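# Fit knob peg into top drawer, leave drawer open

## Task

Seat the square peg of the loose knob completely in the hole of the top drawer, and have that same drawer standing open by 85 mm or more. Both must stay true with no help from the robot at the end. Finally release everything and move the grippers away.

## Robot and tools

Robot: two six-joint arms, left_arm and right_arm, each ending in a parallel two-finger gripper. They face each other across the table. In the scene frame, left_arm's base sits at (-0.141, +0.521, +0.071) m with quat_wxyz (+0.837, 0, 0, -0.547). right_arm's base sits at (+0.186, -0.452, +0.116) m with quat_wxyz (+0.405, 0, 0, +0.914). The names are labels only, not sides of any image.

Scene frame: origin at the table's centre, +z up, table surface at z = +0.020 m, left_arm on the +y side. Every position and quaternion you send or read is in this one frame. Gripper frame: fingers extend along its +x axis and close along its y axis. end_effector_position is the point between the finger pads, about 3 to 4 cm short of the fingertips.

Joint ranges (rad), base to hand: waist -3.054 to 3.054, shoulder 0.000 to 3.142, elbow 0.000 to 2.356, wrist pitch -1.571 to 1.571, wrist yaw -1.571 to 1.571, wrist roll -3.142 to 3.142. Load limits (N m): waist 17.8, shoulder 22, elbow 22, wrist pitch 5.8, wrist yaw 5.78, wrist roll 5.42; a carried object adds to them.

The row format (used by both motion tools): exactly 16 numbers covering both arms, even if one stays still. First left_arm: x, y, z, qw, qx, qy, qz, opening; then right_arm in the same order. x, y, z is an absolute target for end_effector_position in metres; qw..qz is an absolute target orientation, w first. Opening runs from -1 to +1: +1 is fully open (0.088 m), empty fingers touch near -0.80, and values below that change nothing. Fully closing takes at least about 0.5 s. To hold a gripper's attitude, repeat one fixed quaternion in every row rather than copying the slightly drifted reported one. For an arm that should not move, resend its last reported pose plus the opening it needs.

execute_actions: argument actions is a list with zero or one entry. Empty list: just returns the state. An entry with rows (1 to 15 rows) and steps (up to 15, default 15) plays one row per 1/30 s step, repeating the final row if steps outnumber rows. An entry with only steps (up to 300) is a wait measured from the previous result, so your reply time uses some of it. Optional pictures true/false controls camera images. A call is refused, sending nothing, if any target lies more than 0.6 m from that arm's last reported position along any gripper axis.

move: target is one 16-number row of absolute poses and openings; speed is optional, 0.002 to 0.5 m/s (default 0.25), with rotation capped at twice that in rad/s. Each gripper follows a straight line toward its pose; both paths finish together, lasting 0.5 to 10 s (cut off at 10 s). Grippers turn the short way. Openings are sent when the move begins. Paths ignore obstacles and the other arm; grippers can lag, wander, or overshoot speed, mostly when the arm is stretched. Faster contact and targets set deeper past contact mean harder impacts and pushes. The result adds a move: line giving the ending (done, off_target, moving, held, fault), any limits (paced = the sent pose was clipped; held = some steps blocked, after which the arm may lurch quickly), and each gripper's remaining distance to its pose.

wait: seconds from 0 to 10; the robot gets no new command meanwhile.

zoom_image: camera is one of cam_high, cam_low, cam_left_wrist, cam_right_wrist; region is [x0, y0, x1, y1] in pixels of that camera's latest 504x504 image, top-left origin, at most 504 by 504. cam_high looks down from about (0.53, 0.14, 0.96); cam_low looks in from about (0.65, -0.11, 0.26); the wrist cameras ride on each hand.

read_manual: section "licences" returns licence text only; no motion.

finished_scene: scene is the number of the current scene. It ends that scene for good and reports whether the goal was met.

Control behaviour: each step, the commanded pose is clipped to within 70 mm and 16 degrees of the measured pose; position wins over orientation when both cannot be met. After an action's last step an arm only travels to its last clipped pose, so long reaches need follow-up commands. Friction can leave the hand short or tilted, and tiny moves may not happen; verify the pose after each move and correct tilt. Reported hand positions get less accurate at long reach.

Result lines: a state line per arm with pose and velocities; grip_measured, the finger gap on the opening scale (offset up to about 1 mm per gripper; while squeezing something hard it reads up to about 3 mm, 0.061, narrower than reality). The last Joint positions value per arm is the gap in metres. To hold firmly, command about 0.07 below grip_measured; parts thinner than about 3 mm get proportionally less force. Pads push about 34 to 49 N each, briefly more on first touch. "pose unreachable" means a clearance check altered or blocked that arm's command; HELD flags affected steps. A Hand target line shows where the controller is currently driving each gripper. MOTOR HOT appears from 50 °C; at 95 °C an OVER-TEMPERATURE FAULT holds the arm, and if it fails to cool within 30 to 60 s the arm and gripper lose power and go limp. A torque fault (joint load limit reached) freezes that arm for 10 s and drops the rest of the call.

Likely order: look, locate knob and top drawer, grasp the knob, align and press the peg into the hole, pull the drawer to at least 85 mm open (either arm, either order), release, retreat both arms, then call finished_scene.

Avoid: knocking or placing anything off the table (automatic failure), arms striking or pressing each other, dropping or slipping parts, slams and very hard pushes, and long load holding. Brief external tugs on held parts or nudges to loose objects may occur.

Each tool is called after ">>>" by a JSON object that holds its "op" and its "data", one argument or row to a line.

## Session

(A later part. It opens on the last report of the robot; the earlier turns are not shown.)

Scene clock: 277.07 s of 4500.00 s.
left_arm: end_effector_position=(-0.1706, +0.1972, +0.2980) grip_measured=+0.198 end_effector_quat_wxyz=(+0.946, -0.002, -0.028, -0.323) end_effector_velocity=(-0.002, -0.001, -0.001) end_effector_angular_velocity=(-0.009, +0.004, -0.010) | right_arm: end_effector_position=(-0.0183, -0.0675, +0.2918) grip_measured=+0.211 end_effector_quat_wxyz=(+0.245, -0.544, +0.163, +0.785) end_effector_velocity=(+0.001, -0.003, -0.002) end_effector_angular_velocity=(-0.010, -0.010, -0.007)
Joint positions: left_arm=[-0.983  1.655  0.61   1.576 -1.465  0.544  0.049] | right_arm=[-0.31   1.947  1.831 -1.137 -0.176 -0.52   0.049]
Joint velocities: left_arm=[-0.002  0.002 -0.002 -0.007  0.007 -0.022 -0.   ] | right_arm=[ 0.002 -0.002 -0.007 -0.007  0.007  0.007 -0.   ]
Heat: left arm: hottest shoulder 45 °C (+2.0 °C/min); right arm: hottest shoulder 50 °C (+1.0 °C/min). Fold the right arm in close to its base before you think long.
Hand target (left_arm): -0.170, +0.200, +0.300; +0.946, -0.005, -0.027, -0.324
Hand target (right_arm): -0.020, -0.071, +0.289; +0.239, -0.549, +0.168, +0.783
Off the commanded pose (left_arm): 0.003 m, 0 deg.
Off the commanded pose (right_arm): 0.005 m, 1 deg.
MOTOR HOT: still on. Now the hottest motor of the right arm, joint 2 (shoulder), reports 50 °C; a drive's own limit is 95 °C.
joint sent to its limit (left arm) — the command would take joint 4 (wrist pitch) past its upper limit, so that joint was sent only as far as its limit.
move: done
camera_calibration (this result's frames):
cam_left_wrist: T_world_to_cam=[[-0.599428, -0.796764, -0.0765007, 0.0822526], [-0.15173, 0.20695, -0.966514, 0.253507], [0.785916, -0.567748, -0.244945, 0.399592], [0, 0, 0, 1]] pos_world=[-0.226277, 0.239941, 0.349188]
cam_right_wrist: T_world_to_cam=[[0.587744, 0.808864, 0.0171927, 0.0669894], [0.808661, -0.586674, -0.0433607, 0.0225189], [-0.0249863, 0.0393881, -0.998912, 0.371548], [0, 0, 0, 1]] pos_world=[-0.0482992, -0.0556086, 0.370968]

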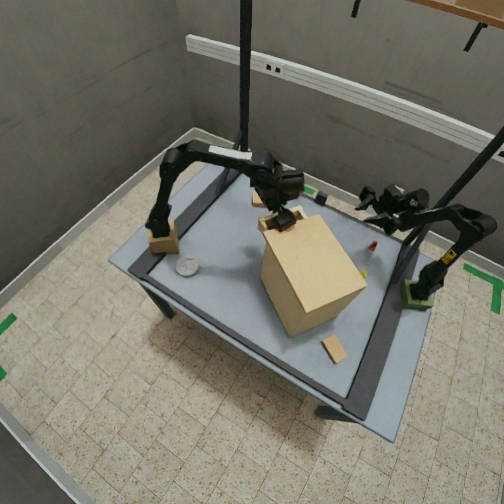

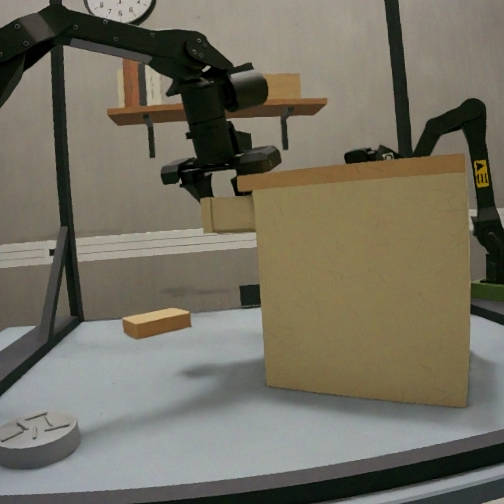

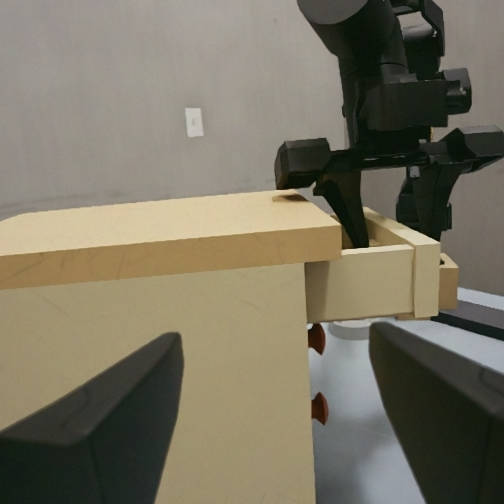

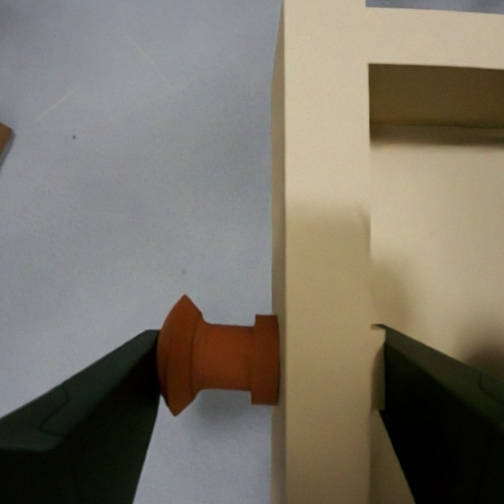

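>>> {"op": "move", "data": {
  "target": [-0.17,0.2,0.3,0.946,-0.005,-0.027,-0.324,0.2,-0.0235,-0.0765,0.291,0.2395,-0.5485,0.1677,0.7834,0.1],
  "speed": 0.015
}}

>>> {"op": "move", "data": {
  "target": [-0.17,0.2,0.3,0.946,-0.005,-0.027,-0.324,0.2,-0.021,-0.072,0.292,0.2395,-0.5485,0.1677,0.7834,0.45],
  "speed": 0.015
}}

>>> {"op": "move", "data": {
  "target": [-0.17,0.2,0.3,0.946,-0.005,-0.027,-0.324,0.2,-0.021,-0.072,0.365,0.2395,-0.5485,0.1677,0.7834,0.45],
  "speed": 0.06
}}

>>> {"op": "move", "data": {
  "target": [-0.17,0.2,0.3,0.946,-0.005,-0.027,-0.324,0.2,0.03,-0.22,0.36,0.2395,-0.5485,0.1677,0.7834,0.45],
  "speed": 0.2
}}

Scene clock: 284.43 s of 4500.00 s.
left_arm: end_effector_position=(-0.1706, +0.1972, +0.2980) grip_measured=+0.198 end_effector_quat_wxyz=(+0.946, -0.002, -0.028, -0.323) end_effector_velocity=(-0.001, -0.000, +0.000) end_effector_angular_velocity=(-0.002, -0.003, -0.009) | right_arm: end_effector_position=(-0.0187, -0.0676, +0.2917) grip_measured=+0.211 end_effector_quat_wxyz=(+0.248, -0.545, +0.163, +0.784) end_effector_velocity=(+0.001, -0.002, +0.002) end_effector_angular_velocity=(-0.003, +0.004, +0.007)
Joint positions: left_arm=[-0.983  1.655  0.61   1.576 -1.465  0.544  0.049] | right_arm=[-0.307  1.947  1.831 -1.136 -0.171 -0.514  0.049]
Joint velocities: left_arm=[-0.002 -0.002 -0.002 -0.007  0.007 -0.007 -0.   ] | right_arm=[-0.002 -0.007 -0.002 -0.007 -0.007 -0.007 -0.   ]
Heat: left arm: hottest shoulder 45 °C (+1.0 °C/min); right arm: hottest shoulder 49 °C (-1.0 °C/min). Fold the right arm in close to its base before you think long.
Hand target (left_arm): -0.170, +0.200, +0.300; +0.946, -0.005, -0.027, -0.324
Hand target (right_arm): -0.023, -0.076, +0.291; +0.239, -0.549, +0.167, +0.783
Off the commanded pose (left_arm): 0.003 m, 0 deg.
Off the commanded pose (right_arm): 0.010 m, 1 deg.
MOTOR HOT: still on. Now the hottest motor of the right arm, joint 2 (shoulder), reports 49 °C; a drive's own limit is 95 °C.
joint sent to its limit (left arm) — the command would take joint 4 (wrist pitch) past its upper limit, so that joint was sent only as far as its limit.
After step 90, 3.47 s passed at rest.
move: off_target (right_arm)
camera_calibration (this result's frames):
cam_left_wrist: T_world_to_cam=[[-0.599428, -0.796764, -0.0765007, 0.0822526], [-0.15173, 0.20695, -0.966514, 0.253507], [0.785916, -0.567748, -0.244945, 0.399592], [0, 0, 0, 1]] pos_world=[-0.226277, 0.239941, 0.349188]
cam_right_wrist: T_world_to_cam=[[0.591112, 0.806355, 0.0194594, 0.0665701], [0.806293, -0.590067, -0.0413901, 0.0219187], [-0.0218927, 0.0401561, -0.998954, 0.371568], [0, 0, 0, 1]] pos_world=[-0.0488886, -0.0556663, 0.370791]

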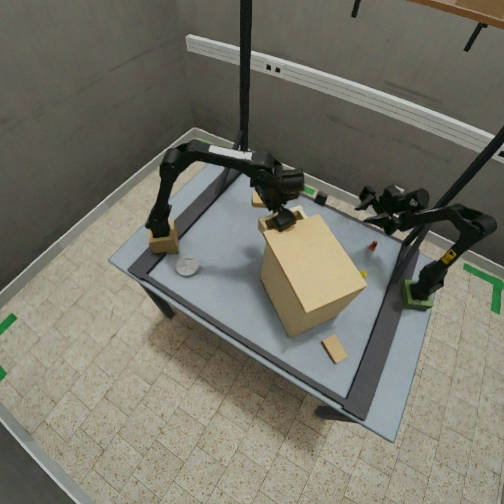

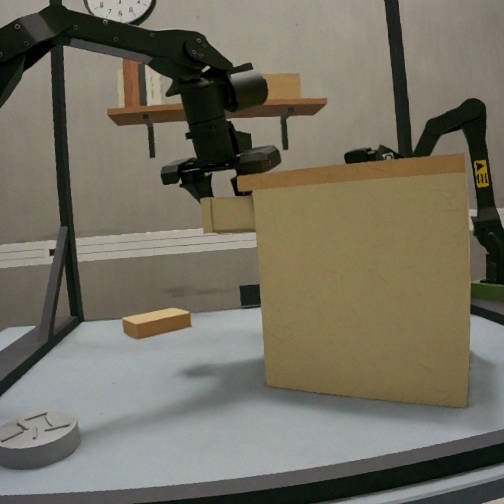

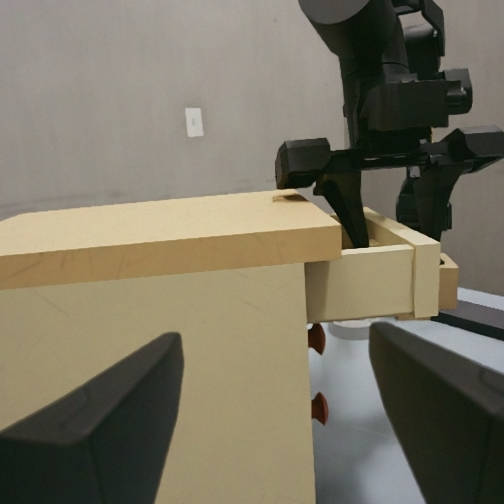

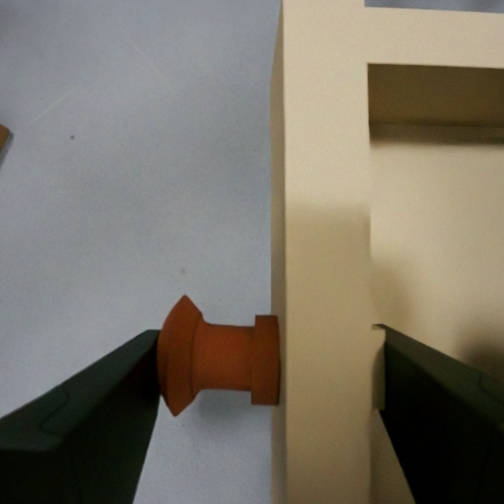

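Scene clock: 285.30 s of 4500.00 s.
left_arm: end_effector_position=(-0.1706, +0.1972, +0.2980) grip_measured=+0.198 end_effector_quat_wxyz=(+0.946, -0.002, -0.028, -0.323) end_effector_velocity=(+0.001, +0.003, -0.002) end_effector_angular_velocity=(-0.005, +0.019, +0.015) | right_arm: end_effector_position=(-0.0186, -0.0718, +0.2906) grip_measured=+0.448 end_effector_quat_wxyz=(+0.242, -0.550, +0.168, +0.782) end_effector_velocity=(+0.001, -0.002, -0.004) end_effector_angular_velocity=(-0.016, -0.002, +0.007)
Joint positions: left_arm=[-0.983  1.655  0.61   1.576 -1.465  0.544  0.049] | right_arm=[-0.304  1.947  1.831 -1.154 -0.173 -0.514  0.061]
Joint velocities: left_arm=[-0.002 -0.002 -0.002 -0.007 -0.022 -0.022 -0.   ] | right_arm=[-0.002  0.002 -0.007 -0.007 -0.007 -0.007 -0.   ]
Heat: left arm: hottest shoulder 45 °C (+1.0 °C/min); right arm: hottest shoulder 49 °C (-1.0 °C/min). Fold the right arm in close to its base before you think long.
Hand target (left_arm): -0.170, +0.200, +0.300; +0.946, -0.005, -0.027, -0.324
Hand target (right_arm): -0.021, -0.072, +0.292; +0.240, -0.548, +0.168, +0.783
Off the commanded pose (left_arm): 0.003 m, 0 deg.
Off the commanded pose (right_arm): 0.003 m, 0 deg.
MOTOR HOT: still on. Now the hottest motor of the right arm, joint 2 (shoulder), reports 49 °C; a drive's own limit is 95 °C.
joint sent to its limit (left arm) — the command would take joint 4 (wrist pitch) past its upper limit, so that joint was sent only as far as its limit.
move: done
camera_calibration (this result's frames):
cam_left_wrist: T_world_to_cam=[[-0.599428, -0.796764, -0.0765007, 0.0822526], [-0.15173, 0.20695, -0.966514, 0.253507], [0.785916, -0.567748, -0.244945, 0.399592], [0, 0, 0, 1]] pos_world=[-0.226277, 0.239941, 0.349188]
cam_right_wrist: T_world_to_cam=[[0.588296, 0.808599, 0.00868488, 0.0731216], [0.808476, -0.587918, -0.0268109, 0.0153349], [-0.0165732, 0.0227942, -0.999603, 0.369653], [0, 0, 0, 1]] pos_world=[-0.0492887, -0.0585363, 0.369282]

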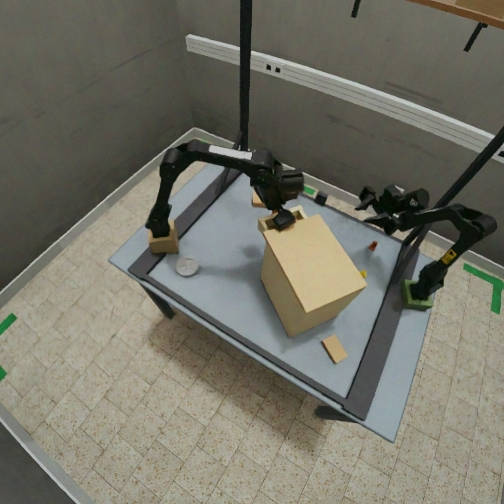

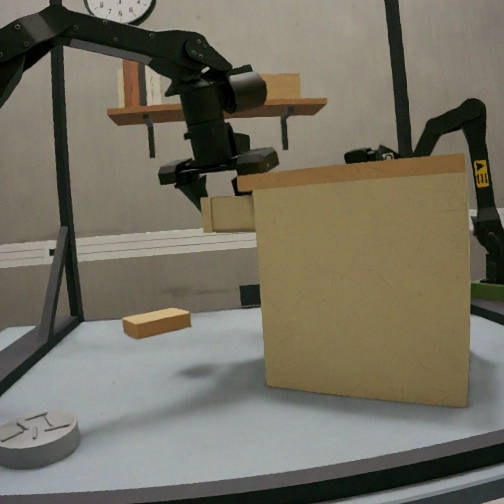

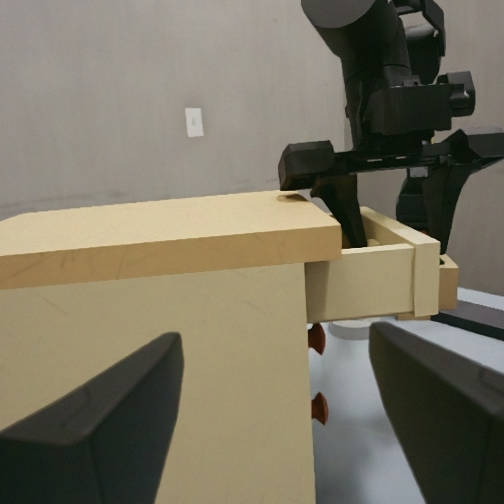

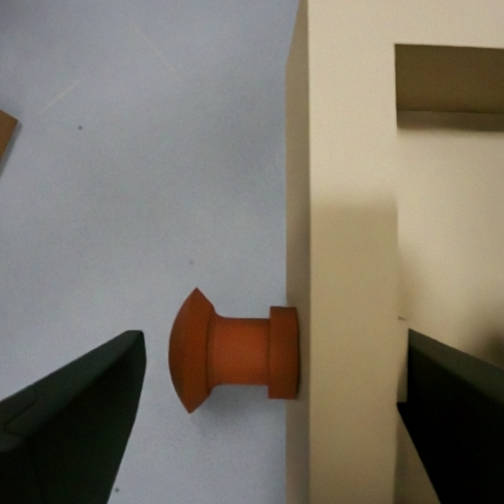

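Scene clock: 286.87 s of 4500.00 s.
left_arm: end_effector_position=(-0.1706, +0.1972, +0.2980) grip_measured=+0.198 end_effector_quat_wxyz=(+0.946, -0.002, -0.028, -0.323) end_effector_velocity=(-0.001, +0.002, -0.001) end_effector_angular_velocity=(+0.002, +0.004, -0.001) | right_arm: end_effector_position=(-0.0186, -0.0733, +0.3639) grip_measured=+0.448 end_effector_quat_wxyz=(+0.241, -0.550, +0.169, +0.782) end_effector_velocity=(+0.001, -0.001, -0.005) end_effector_angular_velocity=(-0.034, -0.010, +0.007)
Joint positions: left_arm=[-0.983  1.655  0.61   1.576 -1.465  0.544  0.049] | right_arm=[-0.303  2.054  2.294 -1.512 -0.174 -0.514  0.061]
Joint velocities: left_arm=[-0.007 -0.007 -0.007 -0.007 -0.007 -0.007 -0.   ] | right_arm=[-0.002  0.027  0.027 -0.037 -0.007 -0.007 -0.   ]
Heat: left arm: hottest shoulder 45 °C (+1.0 °C/min); right arm: hottest shoulder 49 °C (-1.0 °C/min). Fold the right arm in close to its base before you think long.
Hand target (left_arm): -0.170, +0.200, +0.300; +0.946, -0.005, -0.027, -0.324
Hand target (right_arm): -0.021, -0.072, +0.365; +0.240, -0.548, +0.168, +0.783
Off the commanded pose (left_arm): 0.003 m, 0 deg.
Off the commanded pose (right_arm): 0.003 m, 0 deg.
MOTOR HOT: still on. Now the hottest motor of the right arm, joint 2 (shoulder), reports 49 °C; a drive's own limit is 95 °C.
joint sent to its limit (left arm) — the command would take joint 4 (wrist pitch) past its upper limit, so that joint was sent only as far as its limit.
move: done
camera_calibration (this result's frames):
cam_left_wrist: T_world_to_cam=[[-0.599428, -0.796764, -0.0765007, 0.0822526], [-0.15173, 0.20695, -0.966514, 0.253507], [0.785916, -0.567748, -0.244945, 0.399592], [0, 0, 0, 1]] pos_world=[-0.226277, 0.239941, 0.349188]
cam_right_wrist: T_world_to_cam=[[0.587186, 0.80942, 0.00711824, 0.0742939], [0.809284, -0.586863, -0.0255022, 0.016011], [-0.0164645, 0.0207352, -0.999649, 0.44285], [0, 0, 0, 1]] pos_world=[-0.0492905, -0.0599213, 0.442574]

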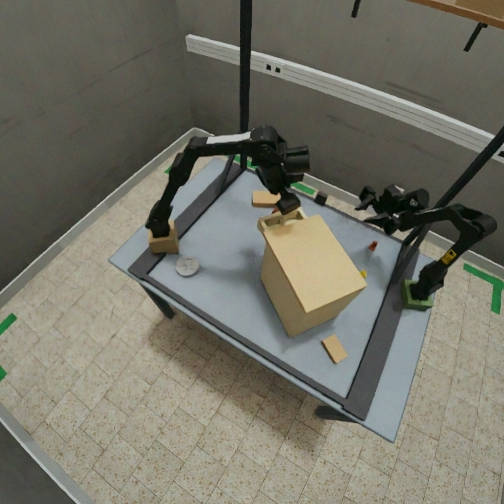

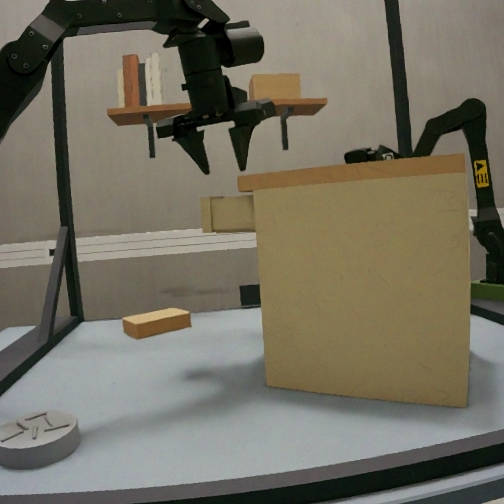

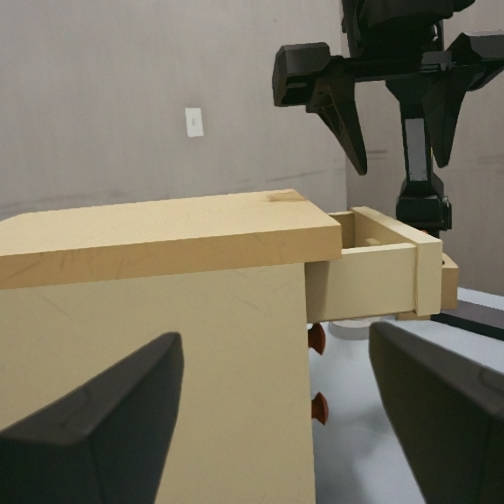

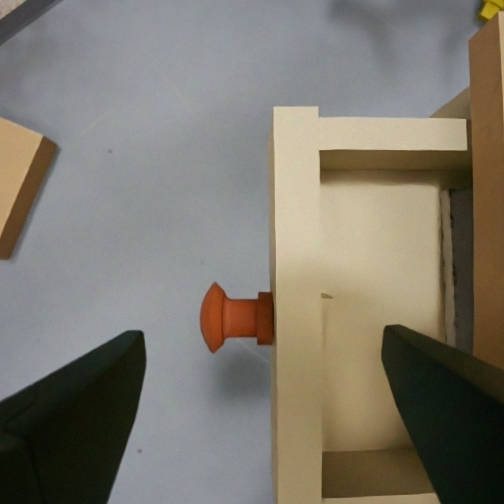

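Scene clock: 288.20 s of 4500.00 s.
left_arm: end_effector_position=(-0.1706, +0.1972, +0.2980) grip_measured=+0.198 end_effector_quat_wxyz=(+0.946, -0.002, -0.028, -0.323) end_effector_velocity=(+0.001, +0.002, -0.003) end_effector_angular_velocity=(+0.022, -0.002, +0.017) | right_arm: end_effector_position=(+0.0299, -0.2179, +0.3600) grip_measured=+0.448 end_effector_quat_wxyz=(+0.238, -0.548, +0.168, +0.784) end_effector_velocity=(+0.001, -0.003, +0.001) end_effector_angular_velocity=(-0.008, +0.006, -0.007)
Joint positions: left_arm=[-0.983  1.655  0.61   1.576 -1.465  0.544  0.049] | right_arm=[-0.235  1.407  1.513 -1.365 -0.16  -0.452  0.061]
Joint velocities: left_arm=[-0.002  0.002 -0.002 -0.007 -0.022  0.007 -0.   ] | right_arm=[-0.002 -0.007 -0.002 -0.007 -0.007  0.007 -0.   ]
Heat: left arm: hottest shoulder 45 °C (+1.0 °C/min); right arm: hottest shoulder 49 °C (-1.0 °C/min). Fold the right arm in close to its base before you think long.
Hand target (left_arm): -0.170, +0.200, +0.300; +0.946, -0.005, -0.027, -0.324
Hand target (right_arm): +0.030, -0.220, +0.359; +0.239, -0.548, +0.167, +0.784
Off the commanded pose (left_arm): 0.003 m, 0 deg.
Off the commanded pose (right_arm): 0.002 m, 0 deg.
MOTOR HOT: still on. Now the hottest motor of the right arm, joint 2 (shoulder), reports 49 °C; a drive's own limit is 95 °C.
joint sent to its limit (left arm) — the command would take joint 4 (wrist pitch) past its upper limit, so that joint was sent only as far as its limit.
move: done
camera_calibration (this result's frames):
cam_left_wrist: T_world_to_cam=[[-0.599428, -0.796764, -0.0765007, 0.0822526], [-0.15173, 0.20695, -0.966514, 0.253507], [0.785916, -0.567748, -0.244945, 0.399592], [0, 0, 0, 1]] pos_world=[-0.226277, 0.239941, 0.349188]
cam_right_wrist: T_world_to_cam=[[0.583126, 0.812371, 0.00418324, 0.164699], [0.812093, -0.582774, -0.0296415, -0.105883], [-0.021642, 0.0206819, -0.999552, 0.442862], [0, 0, 0, 1]] pos_world=[-0.000468874, -0.204662, 0.438836]

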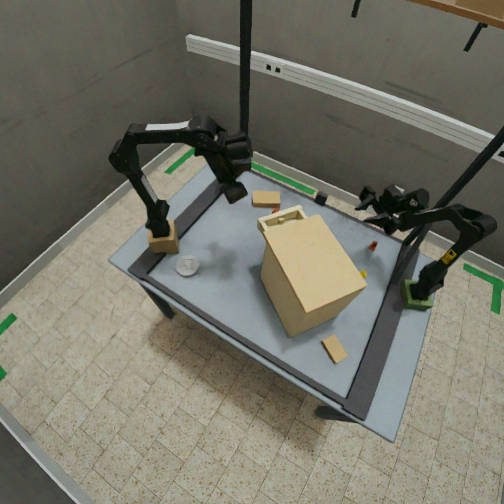

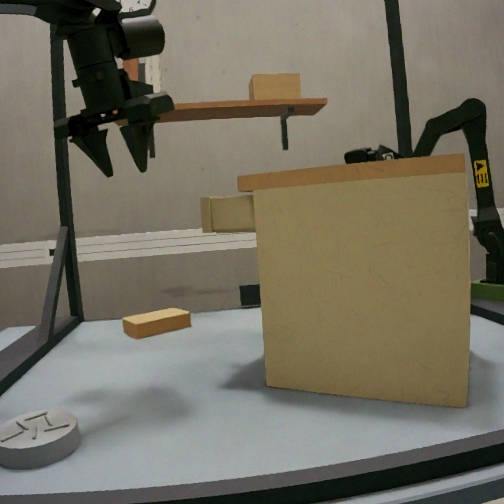

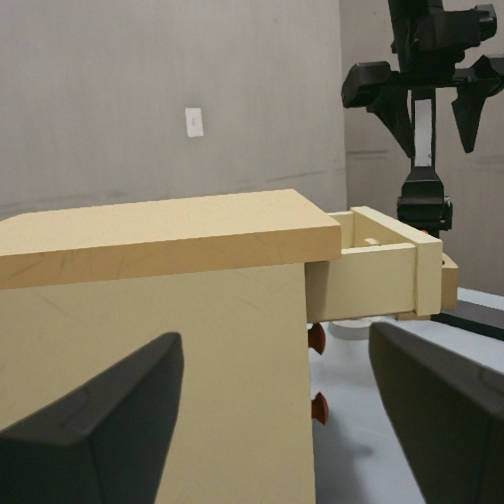

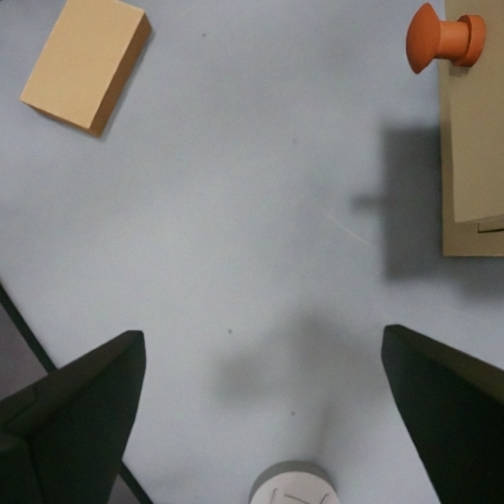

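>>> {"op": "finished_scene", "data": {
  "scene": 2
}}

The scene is finished: the task was done.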